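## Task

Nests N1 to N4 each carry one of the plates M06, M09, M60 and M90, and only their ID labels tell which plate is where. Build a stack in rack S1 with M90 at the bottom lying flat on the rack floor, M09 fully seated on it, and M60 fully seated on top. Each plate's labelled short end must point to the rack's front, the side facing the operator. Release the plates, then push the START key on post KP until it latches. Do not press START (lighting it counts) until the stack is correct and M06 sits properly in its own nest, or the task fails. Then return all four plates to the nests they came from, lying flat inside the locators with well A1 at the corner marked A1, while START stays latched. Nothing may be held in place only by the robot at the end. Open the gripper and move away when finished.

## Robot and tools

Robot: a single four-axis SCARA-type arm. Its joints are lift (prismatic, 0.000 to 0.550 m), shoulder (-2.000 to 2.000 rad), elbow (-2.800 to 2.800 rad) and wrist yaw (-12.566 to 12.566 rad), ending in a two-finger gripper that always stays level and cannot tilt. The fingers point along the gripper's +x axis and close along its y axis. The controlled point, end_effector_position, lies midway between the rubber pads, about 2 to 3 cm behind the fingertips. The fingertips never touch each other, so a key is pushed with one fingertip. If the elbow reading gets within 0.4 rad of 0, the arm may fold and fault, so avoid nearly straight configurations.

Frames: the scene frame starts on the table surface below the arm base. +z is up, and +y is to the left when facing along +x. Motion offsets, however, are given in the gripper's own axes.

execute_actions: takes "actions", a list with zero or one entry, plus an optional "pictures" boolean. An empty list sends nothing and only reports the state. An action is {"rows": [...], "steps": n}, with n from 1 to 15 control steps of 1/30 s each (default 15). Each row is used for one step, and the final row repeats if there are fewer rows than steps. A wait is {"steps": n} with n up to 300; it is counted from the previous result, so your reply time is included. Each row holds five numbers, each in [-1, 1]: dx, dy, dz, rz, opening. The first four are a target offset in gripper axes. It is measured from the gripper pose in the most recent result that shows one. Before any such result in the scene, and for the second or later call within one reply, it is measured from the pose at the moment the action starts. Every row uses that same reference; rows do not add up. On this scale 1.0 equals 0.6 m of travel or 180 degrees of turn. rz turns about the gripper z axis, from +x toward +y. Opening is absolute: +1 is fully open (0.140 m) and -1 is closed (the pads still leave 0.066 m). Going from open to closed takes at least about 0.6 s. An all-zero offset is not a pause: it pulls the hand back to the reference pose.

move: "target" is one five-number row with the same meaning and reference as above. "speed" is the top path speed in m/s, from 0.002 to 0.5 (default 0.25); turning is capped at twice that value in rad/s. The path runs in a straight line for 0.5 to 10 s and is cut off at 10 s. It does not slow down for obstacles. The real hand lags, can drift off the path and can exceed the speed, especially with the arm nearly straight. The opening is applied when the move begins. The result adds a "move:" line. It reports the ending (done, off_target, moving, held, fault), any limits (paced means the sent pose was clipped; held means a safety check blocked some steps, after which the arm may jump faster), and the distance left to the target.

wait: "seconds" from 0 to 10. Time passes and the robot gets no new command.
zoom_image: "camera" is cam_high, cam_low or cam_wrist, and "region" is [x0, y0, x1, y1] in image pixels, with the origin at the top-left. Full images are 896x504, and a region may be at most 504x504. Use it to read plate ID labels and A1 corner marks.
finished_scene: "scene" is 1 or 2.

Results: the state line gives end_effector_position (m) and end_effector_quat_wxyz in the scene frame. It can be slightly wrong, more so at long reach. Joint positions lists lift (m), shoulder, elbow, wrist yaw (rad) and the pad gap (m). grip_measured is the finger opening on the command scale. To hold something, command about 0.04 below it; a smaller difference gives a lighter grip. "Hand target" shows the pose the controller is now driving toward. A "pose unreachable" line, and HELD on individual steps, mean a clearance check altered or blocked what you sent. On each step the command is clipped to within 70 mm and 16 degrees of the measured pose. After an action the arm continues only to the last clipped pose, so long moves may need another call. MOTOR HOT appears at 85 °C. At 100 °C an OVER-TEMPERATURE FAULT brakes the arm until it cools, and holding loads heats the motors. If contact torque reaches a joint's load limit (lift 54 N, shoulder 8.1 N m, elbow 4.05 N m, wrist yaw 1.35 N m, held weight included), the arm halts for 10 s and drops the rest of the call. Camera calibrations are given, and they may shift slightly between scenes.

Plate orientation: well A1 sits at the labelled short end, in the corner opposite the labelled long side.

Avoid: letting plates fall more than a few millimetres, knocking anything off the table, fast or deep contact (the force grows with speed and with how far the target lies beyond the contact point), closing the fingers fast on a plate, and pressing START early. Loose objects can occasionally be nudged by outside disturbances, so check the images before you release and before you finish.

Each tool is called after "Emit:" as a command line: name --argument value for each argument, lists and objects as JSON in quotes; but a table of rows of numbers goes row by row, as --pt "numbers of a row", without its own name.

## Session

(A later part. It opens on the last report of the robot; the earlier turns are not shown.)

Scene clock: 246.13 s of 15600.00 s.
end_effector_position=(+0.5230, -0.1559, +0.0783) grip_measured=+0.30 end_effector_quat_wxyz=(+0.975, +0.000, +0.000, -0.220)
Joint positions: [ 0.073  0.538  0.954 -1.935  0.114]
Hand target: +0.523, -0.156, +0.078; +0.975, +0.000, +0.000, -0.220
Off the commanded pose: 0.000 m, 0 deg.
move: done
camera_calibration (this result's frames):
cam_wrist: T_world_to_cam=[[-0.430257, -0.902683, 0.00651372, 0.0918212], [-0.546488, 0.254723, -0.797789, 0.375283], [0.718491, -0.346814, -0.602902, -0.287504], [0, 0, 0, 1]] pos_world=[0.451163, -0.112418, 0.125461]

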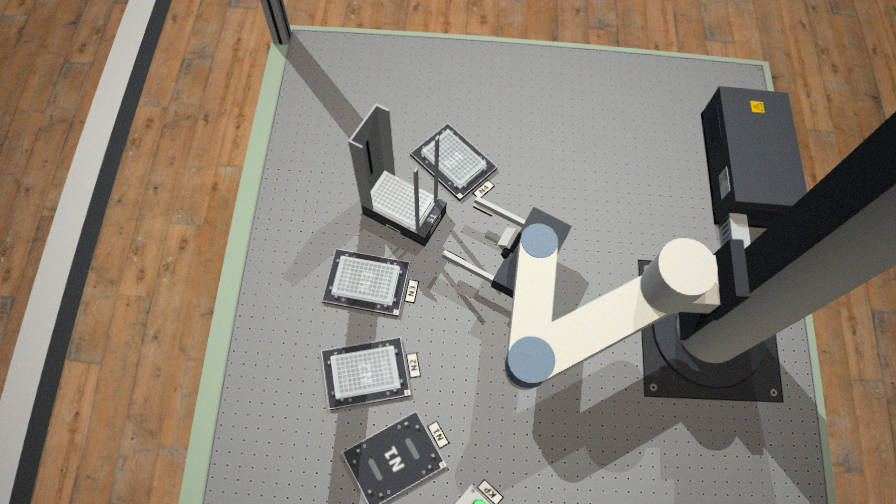

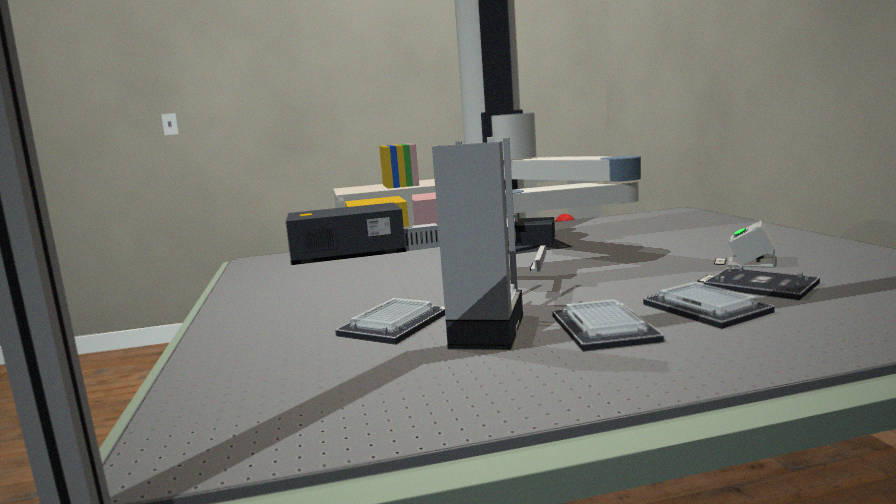

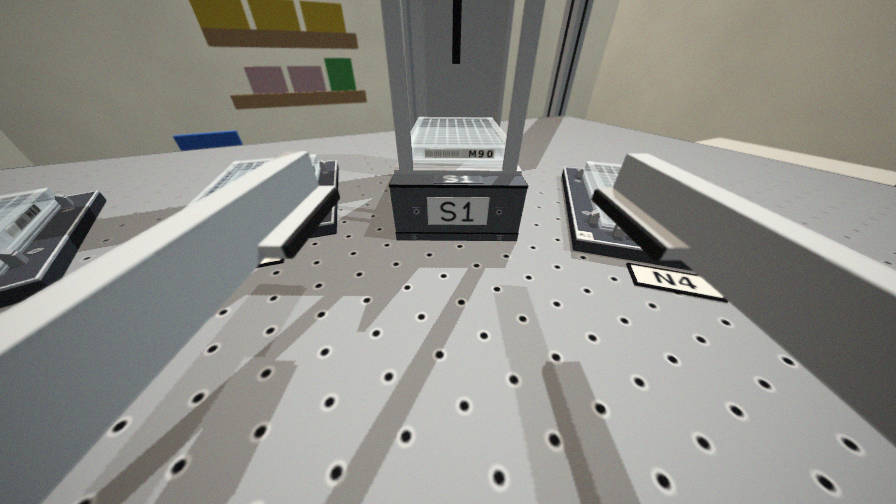

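Emit:
move --target '[0.2696,0,0,0,0.3]' --speed 0.15

Emit:
move --target '[0,0,-0.0118,0,0.3]' --speed 0.03

Emit:
move --target '[0,0,0,0,-0.62]'

Emit:
move --target '[0,0,0.4385,0,-0.62]' --speed 0.15

Emit:
move --target '[-0.4237,0.7633,0,0.3237,-0.62]' --speed 0.3

Emit:
move --target '[0,0,-0.46,0,-0.62]' --speed 0.3

Scene clock: 252.53 s of 15600.00 s.
end_effector_position=(+0.6691, -0.2254, +0.0783) grip_measured=+0.30 end_effector_quat_wxyz=(+0.976, +0.000, +0.000, -0.220)
Joint positions: [ 0.073  0.201  1.769 -2.414  0.114]
Hand target: +0.669, -0.225, +0.078; +0.975, +0.000, +0.000, -0.220
Off the commanded pose: 0.000 m, 0 deg.
After step 90, 1.97 s passed at rest.
move: done
camera_calibration (this result's frames):
cam_wrist: T_world_to_cam=[[-0.430114, -0.902751, 0.00651372, 0.0919184], [-0.546529, 0.254636, -0.797789, 0.472821], [0.718546, -0.3467, -0.602902, -0.416563], [0, 0, 0, 1]] pos_world=[0.597265, -0.18184, 0.125465]

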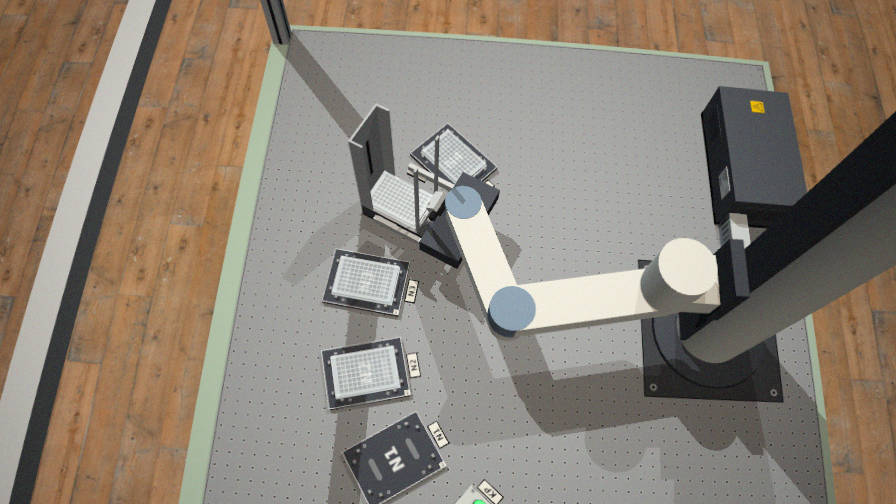

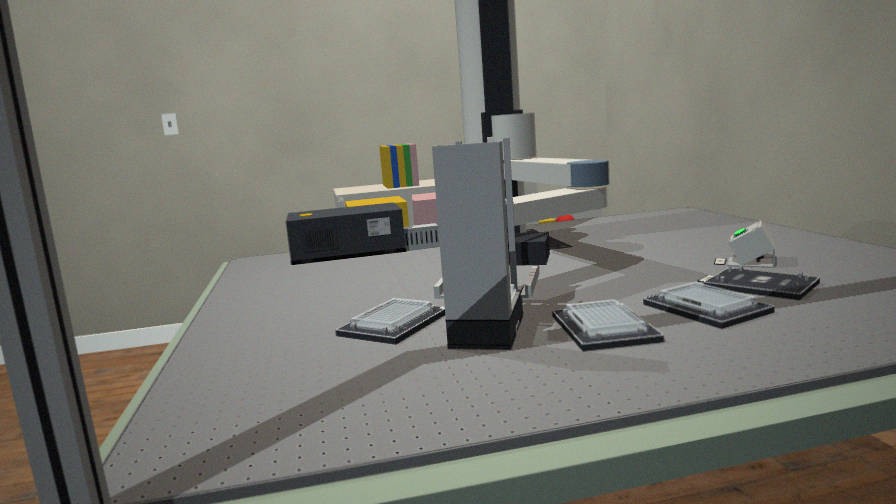

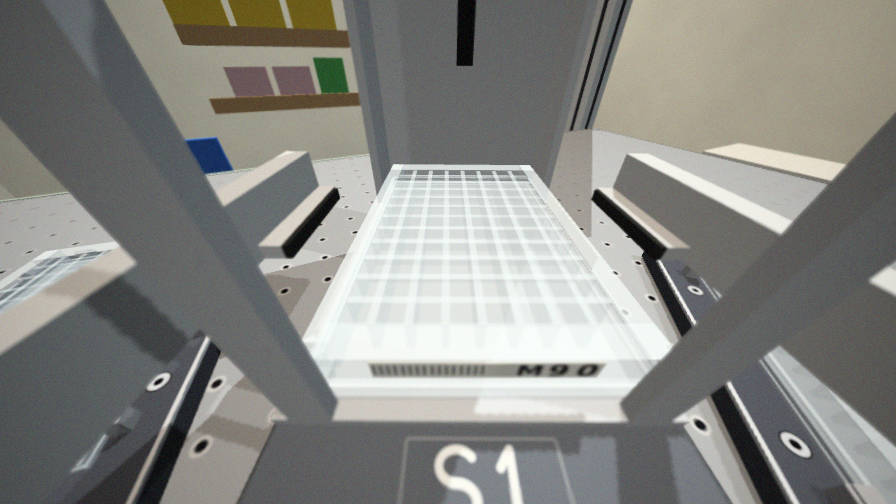

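Scene clock: 253.23 s of 15600.00 s.
end_effector_position=(+0.6691, -0.2254, +0.0712) grip_measured=+0.30 end_effector_quat_wxyz=(+0.976, +0.000, +0.000, -0.220)
Joint positions: [ 0.066  0.201  1.769 -2.414  0.114]
Hand target: +0.669, -0.225, +0.071; +0.976, +0.000, +0.000, -0.220
Off the commanded pose: 0.000 m, 0 deg.
move: done
camera_calibration (this result's frames):
cam_wrist: T_world_to_cam=[[-0.430117, -0.902749, 0.00651372, 0.0919659], [-0.546528, 0.254638, -0.797789, 0.467166], [0.718545, -0.346703, -0.602902, -0.420835], [0, 0, 0, 1]] pos_world=[0.597264, -0.181841, 0.118378]

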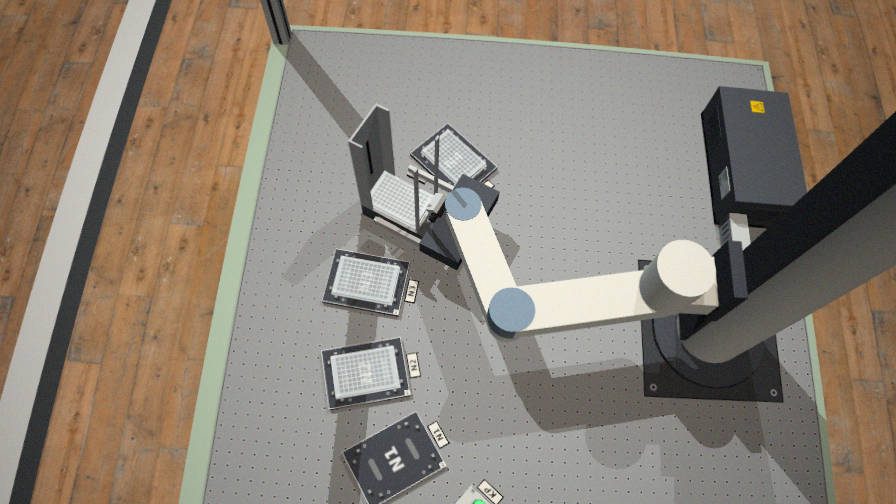

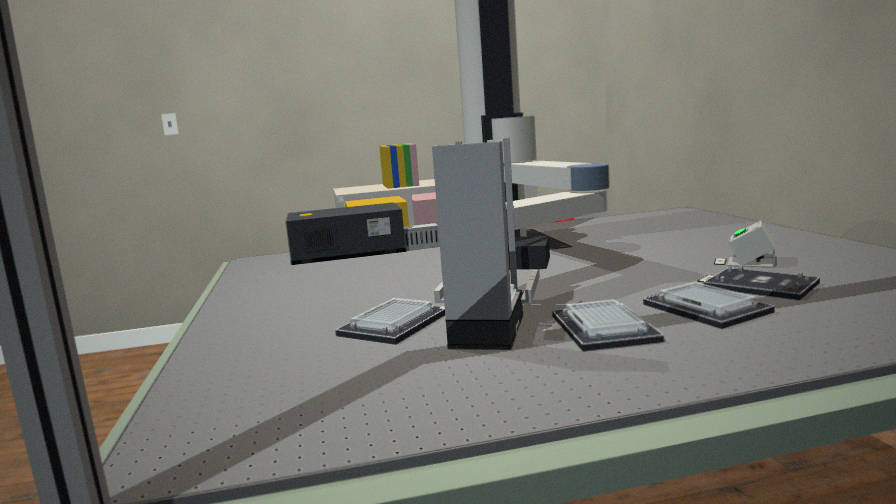

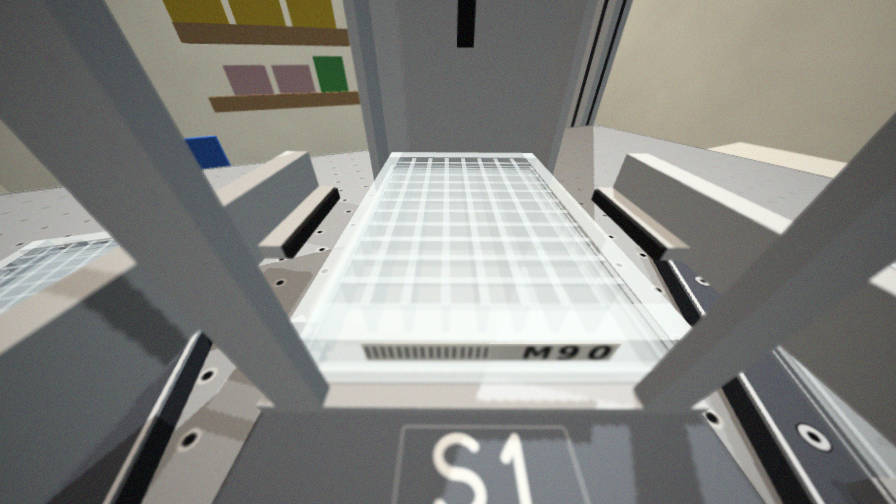

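Scene clock: 253.73 s of 15600.00 s.
end_effector_position=(+0.6691, -0.2254, +0.0712) grip_measured=-0.57 end_effector_quat_wxyz=(+0.976, +0.000, +0.000, -0.220)
Joint positions: [ 0.066  0.201  1.769 -2.414  0.082]
Hand target: +0.669, -0.225, +0.071; +0.976, +0.000, +0.000, -0.220
Off the commanded pose: 0.000 m, 0 deg.
move: done
camera_calibration (this result's frames):
cam_wrist: T_world_to_cam=[[-0.430124, -0.902746, 0.00651372, 0.0919688], [-0.546526, 0.254642, -0.797789, 0.467165], [0.718542, -0.346708, -0.602902, -0.420834], [0, 0, 0, 1]] pos_world=[0.597263, -0.181842, 0.118378]

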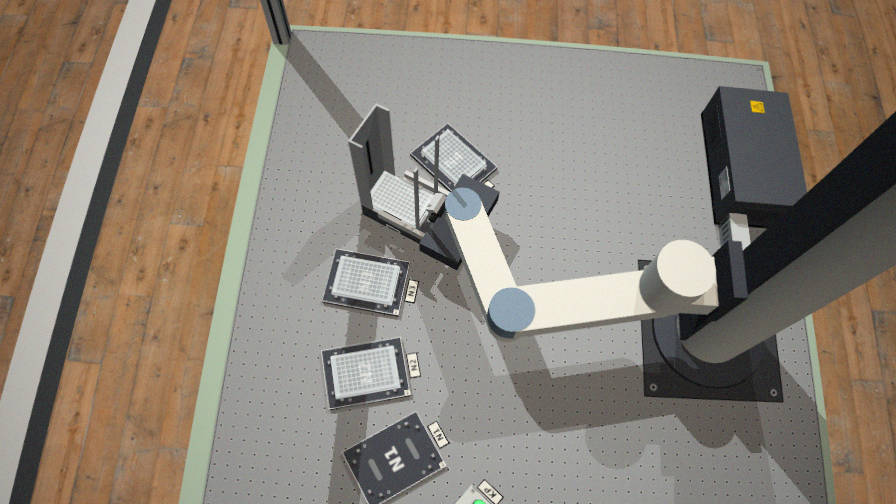

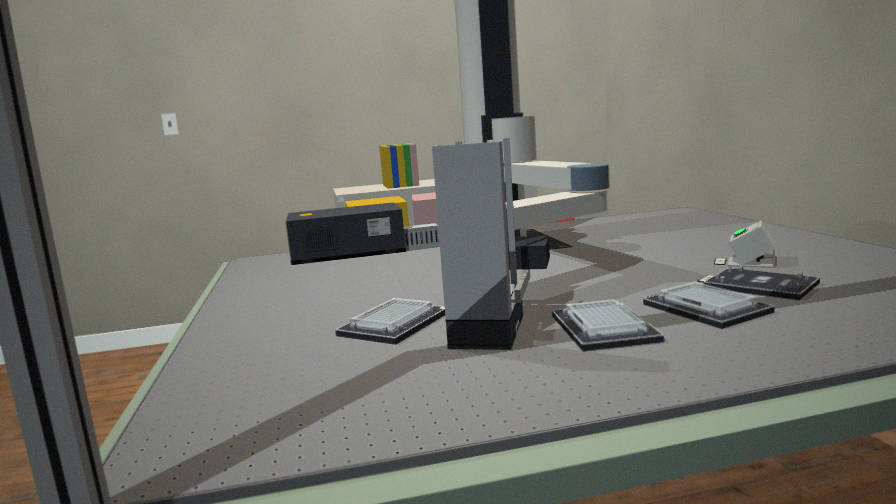

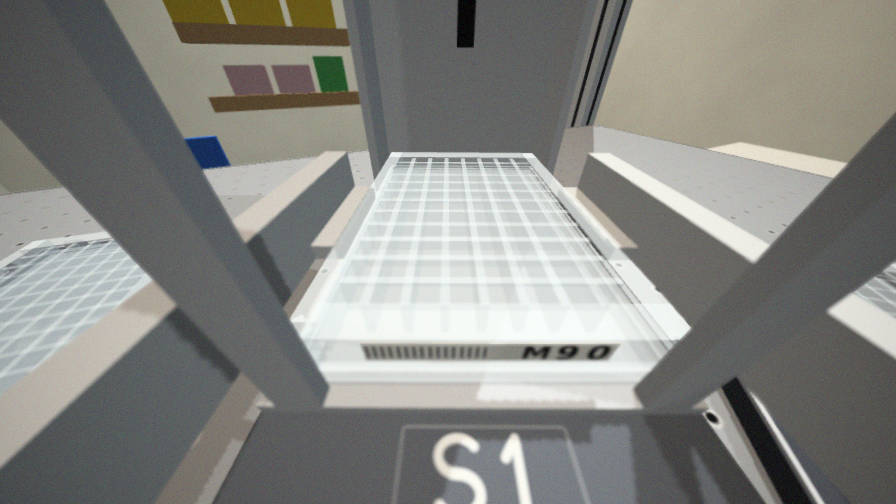

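Scene clock: 255.83 s of 15600.00 s.
end_effector_position=(+0.6691, -0.2254, +0.3343) grip_measured=-0.57 end_effector_quat_wxyz=(+0.976, +0.000, +0.000, -0.220)
Joint positions: [ 0.329  0.201  1.769 -2.414  0.082]
Hand target: +0.669, -0.225, +0.334; +0.976, +0.000, +0.000, -0.220
Off the commanded pose: 0.000 m, 0 deg.
move: done
camera_calibration (this result's frames):
cam_wrist: T_world_to_cam=[[-0.43009, -0.902762, 0.00651372, 0.0902405], [-0.546535, 0.254622, -0.797789, 0.677108], [0.718555, -0.346681, -0.602902, -0.262187], [0, 0, 0, 1]] pos_world=[0.597271, -0.181836, 0.381528]

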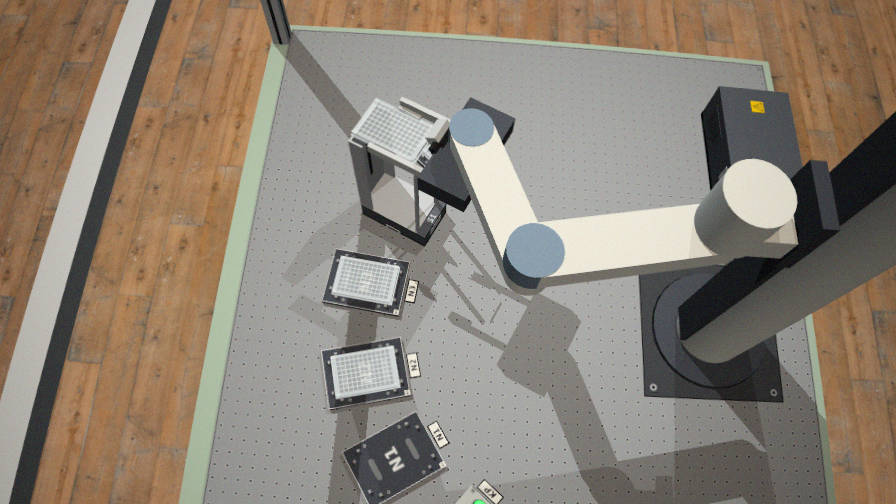

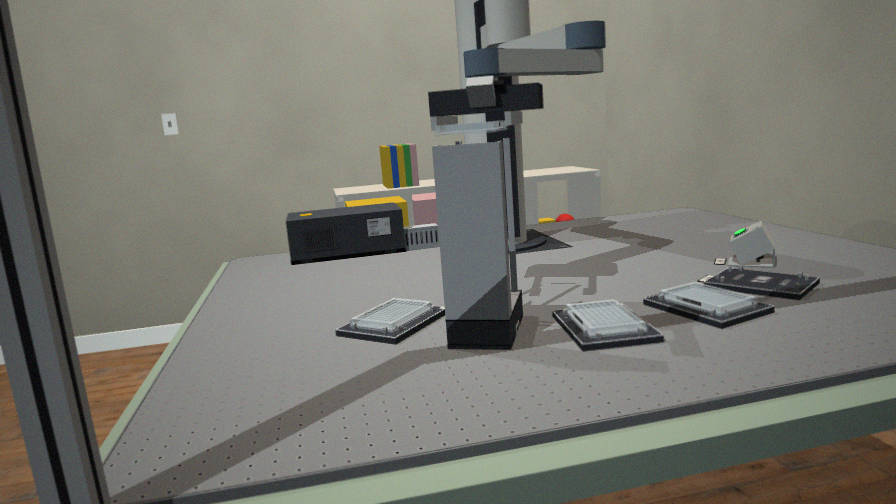

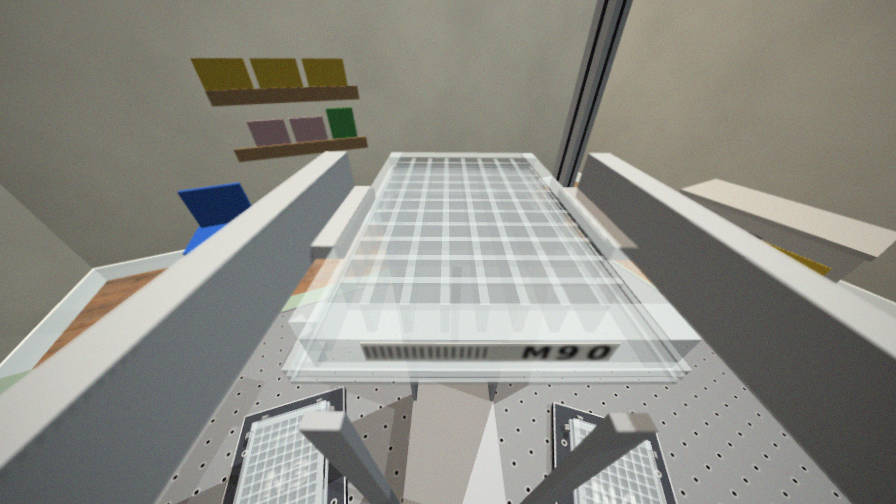

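Scene clock: 257.97 s of 15600.00 s.
end_effector_position=(+0.6358, +0.2976, +0.3343) grip_measured=-0.57 end_effector_quat_wxyz=(+0.959, +0.000, +0.000, +0.283)
Joint positions: [ 0.329  1.182  1.803 -2.411  0.082]
Hand target: +0.636, +0.297, +0.334; +0.959, +0.000, +0.000, +0.283
Off the commanded pose: 0.000 m, 0 deg.
move: done
camera_calibration (this result's frames):
cam_wrist: T_world_to_cam=[[0.542015, -0.840344, 0.00651372, -0.0886331], [-0.50385, -0.331163, -0.797789, 0.67295], [0.672574, 0.429131, -0.602902, -0.258618], [0, 0, 0, 1]] pos_world=[0.561046, 0.259355, 0.381528]

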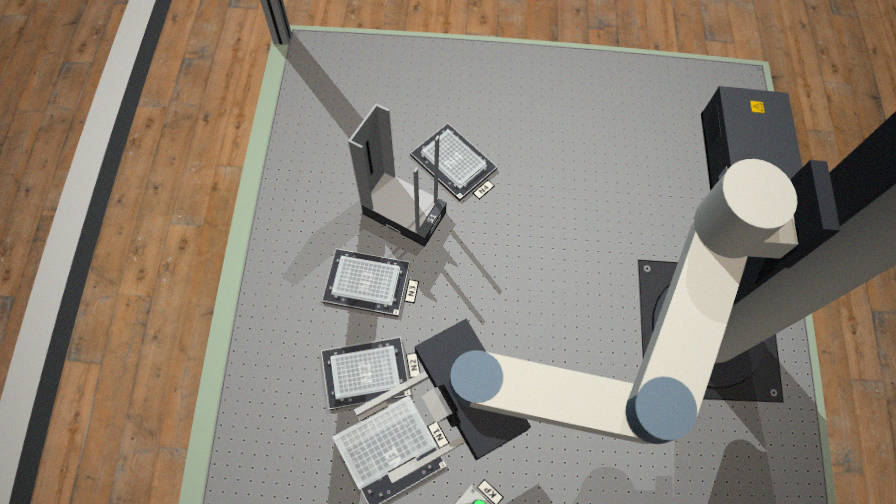

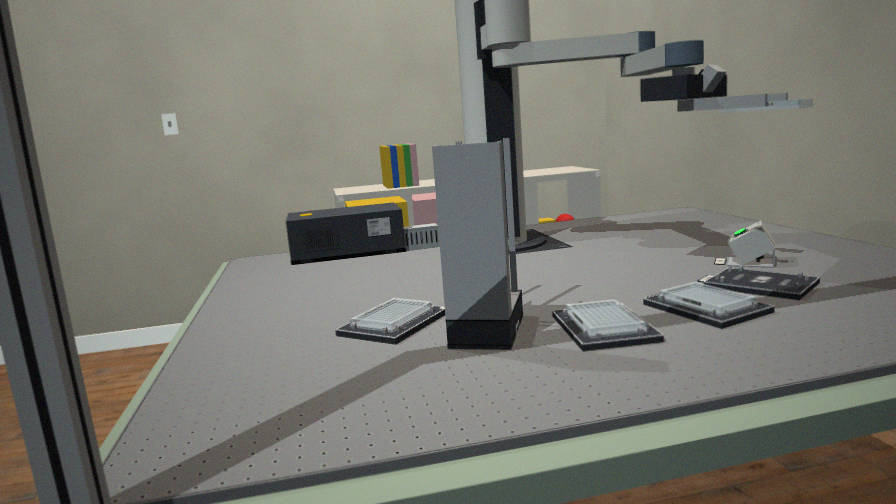

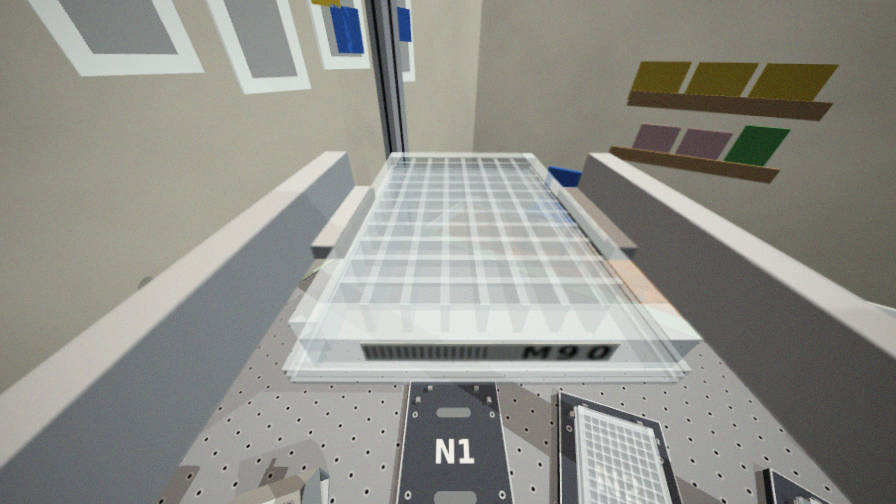

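Scene clock: 259.37 s of 15600.00 s.
end_effector_position=(+0.6358, +0.2976, +0.0583) grip_measured=-0.57 end_effector_quat_wxyz=(+0.959, +0.000, +0.000, +0.283)
Joint positions: [ 0.053  1.182  1.803 -2.411  0.082]
Hand target: +0.636, +0.298, +0.058; +0.959, +0.000, +0.000, +0.283
Off the commanded pose: 0.000 m, 0 deg.
move: done
camera_calibration (this result's frames):
cam_wrist: T_world_to_cam=[[0.541995, -0.840356, 0.00651372, -0.0868299], [-0.503857, -0.331151, -0.797789, 0.452701], [0.672584, 0.429116, -0.602902, -0.425063], [0, 0, 0, 1]] pos_world=[0.561048, 0.259345, 0.105454]

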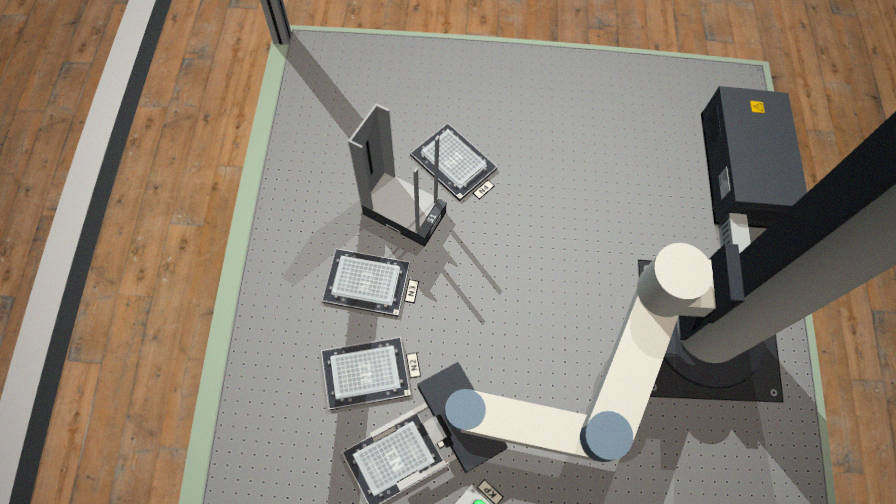

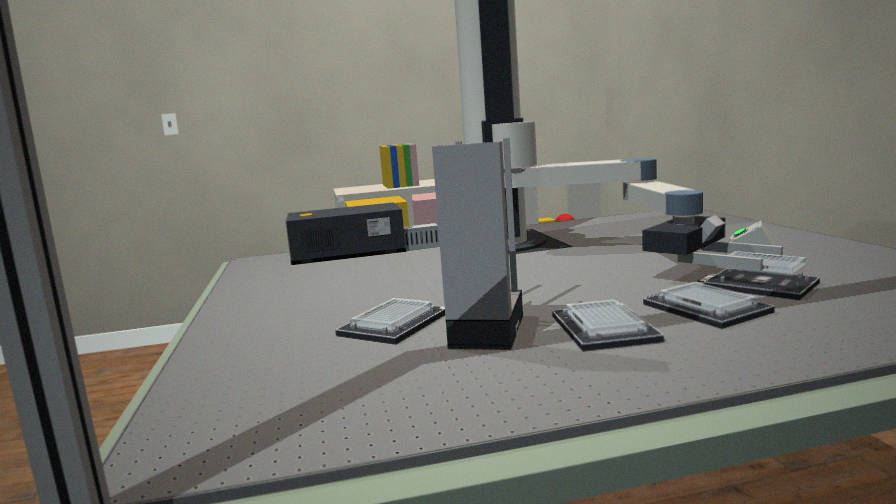

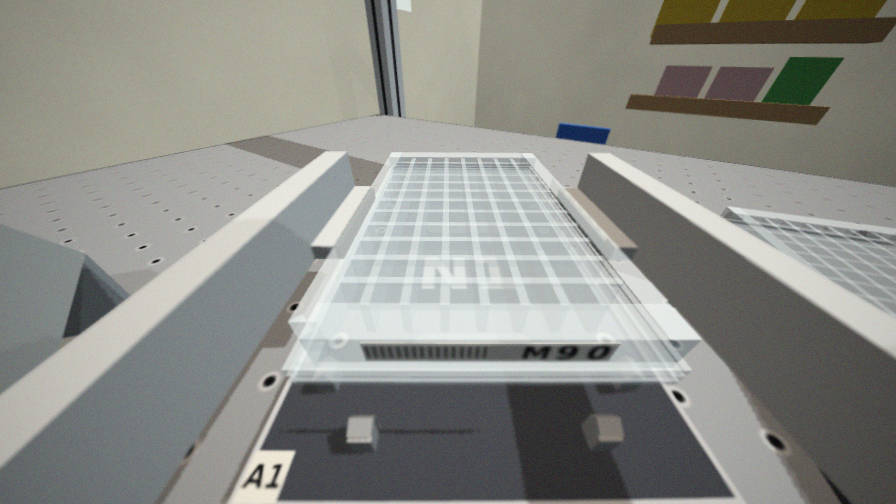

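Emit:
move --target '[0.0008,-0.0012,-0.0391,-0.0002,-0.62]' --speed 0.025

Emit:
move --target '[0,0,0,0,0]'

Emit:
move --target '[0,0,0.12,0,0]'

Scene clock: 266.63 s of 15600.00 s.
end_effector_position=(+0.6366, +0.2972, +0.0347) grip_measured=-0.57 end_effector_quat_wxyz=(+0.959, +0.000, +0.000, +0.283)
Joint positions: [ 0.03   1.179  1.806 -2.412  0.082]
Hand target: +0.637, +0.297, +0.035; +0.959, +0.000, +0.000, +0.283
Off the commanded pose: 0.000 m, 0 deg.
After step 90, 3.10 s passed at rest.
move: done
camera_calibration (this result's frames):
cam_wrist: T_world_to_cam=[[0.541311, -0.840797, 0.00651372, -0.0868578], [-0.504127, -0.330741, -0.797789, 0.434242], [0.672933, 0.428568, -0.602902, -0.439671], [0, 0, 0, 1]] pos_world=[0.561799, 0.259021, 0.081921]

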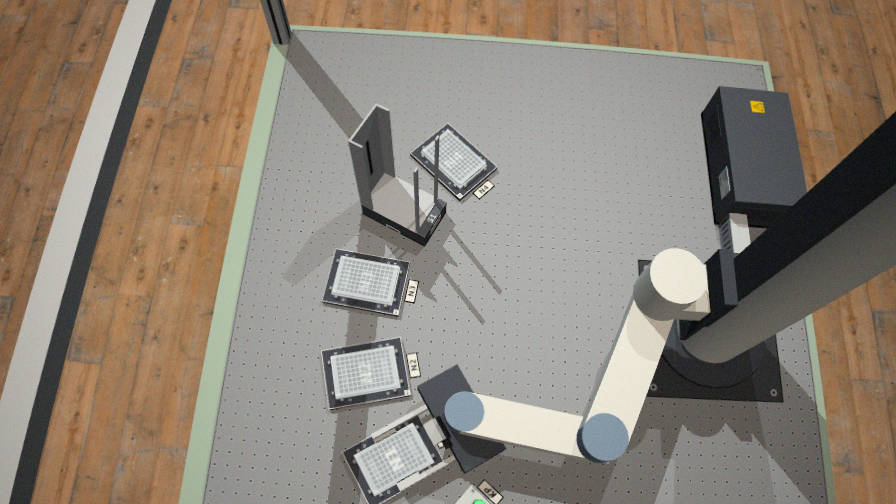

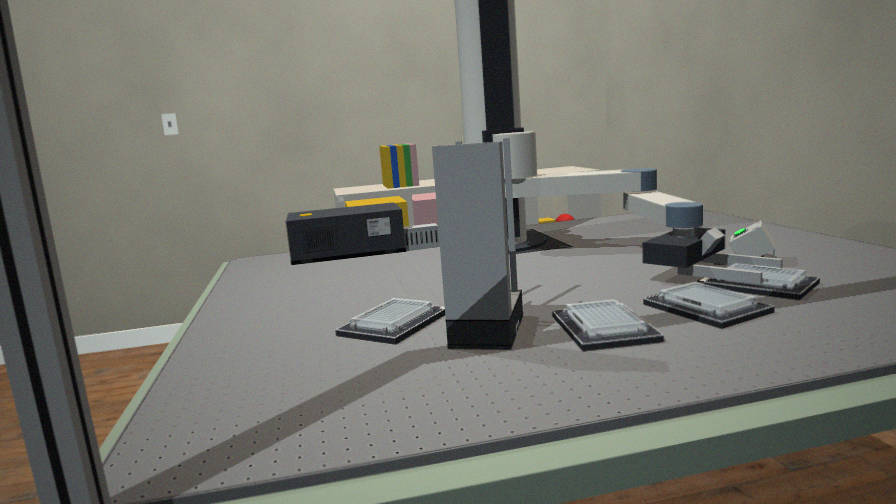

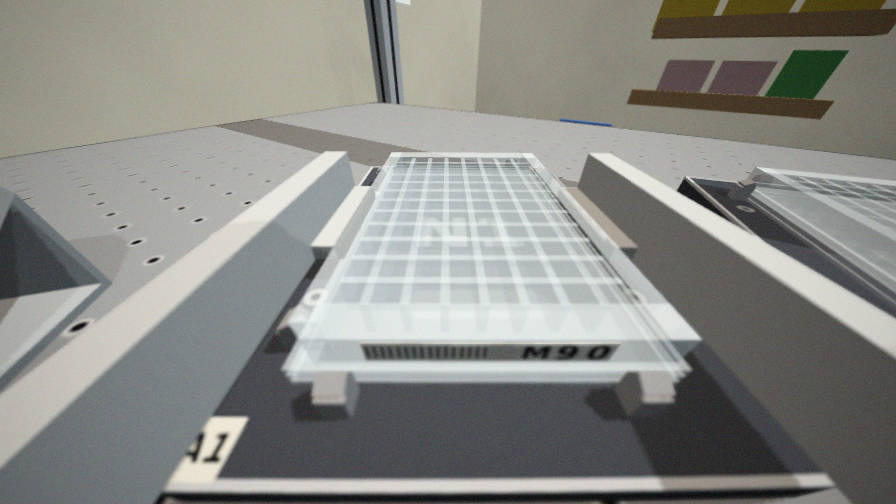

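Scene clock: 267.13 s of 15600.00 s.
end_effector_position=(+0.6366, +0.2972, +0.0347) grip_measured=+0.00 end_effector_quat_wxyz=(+0.959, +0.000, +0.000, +0.283)
Joint positions: [ 0.03   1.179  1.806 -2.412  0.103]
Hand target: +0.637, +0.297, +0.035; +0.959, +0.000, +0.000, +0.283
Off the commanded pose: 0.000 m, 0 deg.
move: done
camera_calibration (this result's frames):
cam_wrist: T_world_to_cam=[[0.541293, -0.840809, 0.00651372, -0.0868484], [-0.504134, -0.33073, -0.797789, 0.434242], [0.672942, 0.428554, -0.602902, -0.43967], [0, 0, 0, 1]] pos_world=[0.561799, 0.259016, 0.081921]

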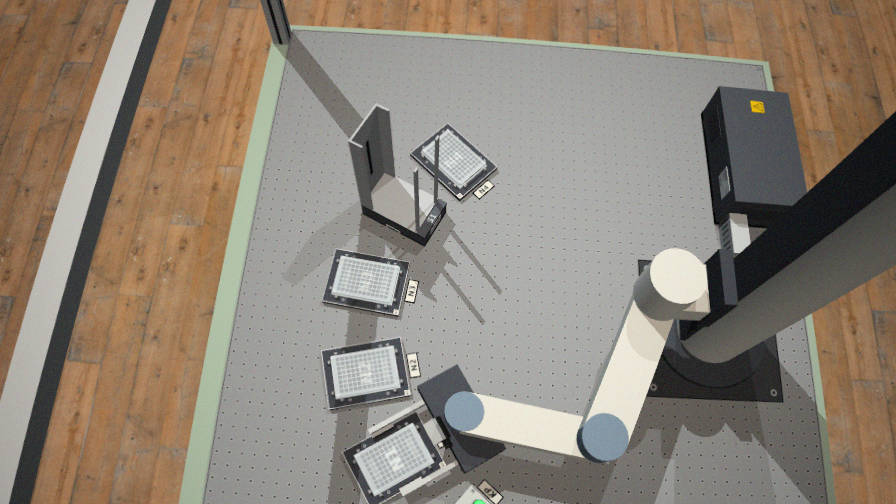

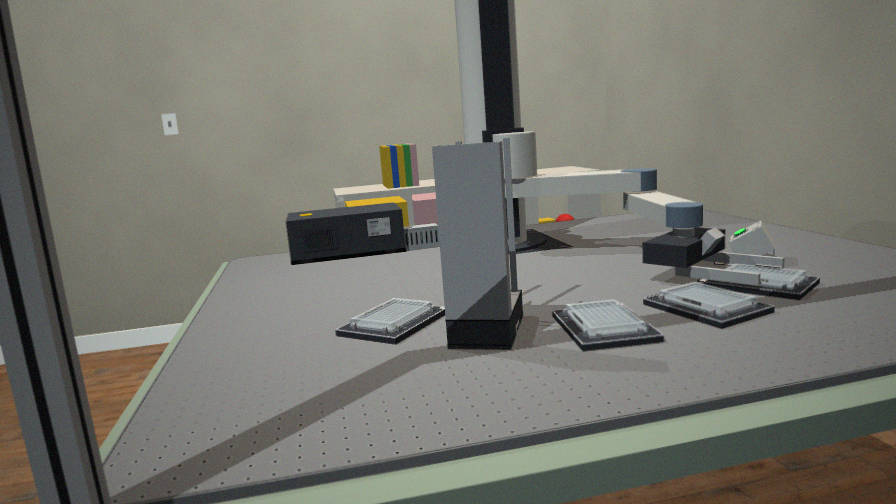

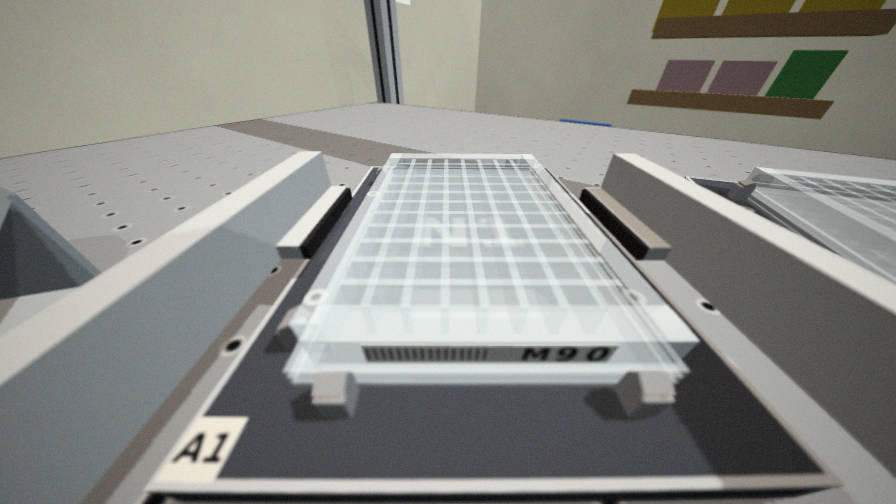

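Scene clock: 267.90 s of 15600.00 s.
end_effector_position=(+0.6366, +0.2972, +0.1068) grip_measured=+0.00 end_effector_quat_wxyz=(+0.959, +0.000, +0.000, +0.283)
Joint positions: [ 0.102  1.179  1.806 -2.412  0.103]
Hand target: +0.637, +0.297, +0.107; +0.959, +0.000, +0.000, +0.283
Off the commanded pose: 0.000 m, 0 deg.
move: done
camera_calibration (this result's frames):
cam_wrist: T_world_to_cam=[[0.541312, -0.840797, 0.00651372, -0.0873264], [-0.504126, -0.330741, -0.797789, 0.491733], [0.672932, 0.428569, -0.602902, -0.396225], [0, 0, 0, 1]] pos_world=[0.561799, 0.259023, 0.153983]

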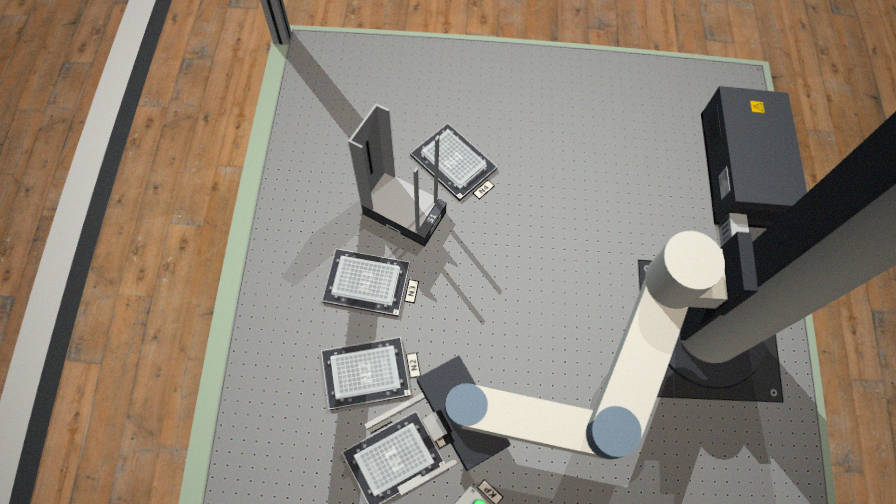

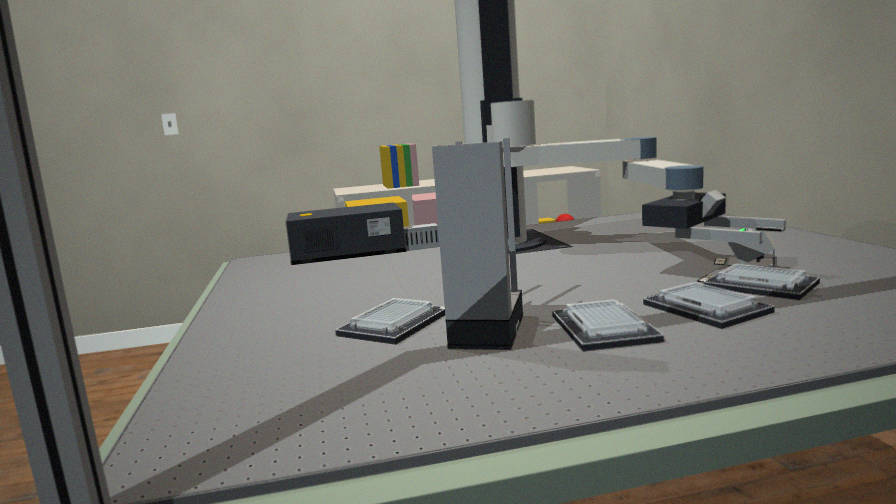

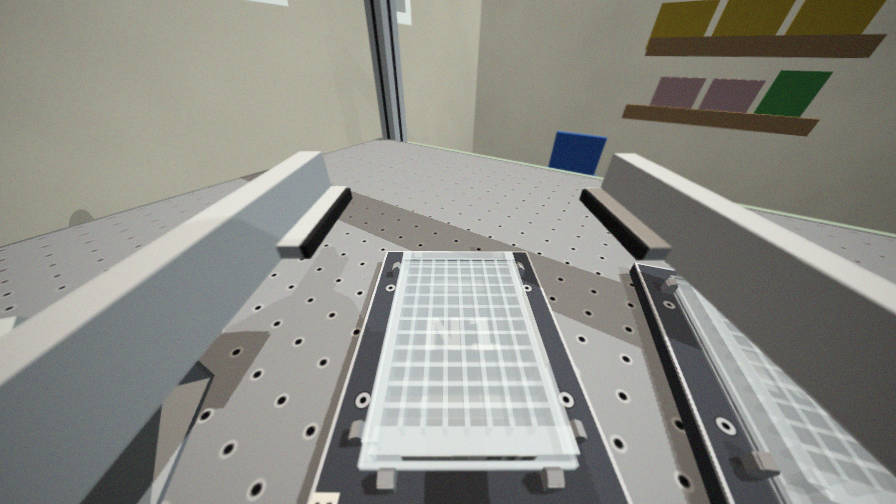

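Emit:
finished_scene --scene 2

The scene is finished: the task was done.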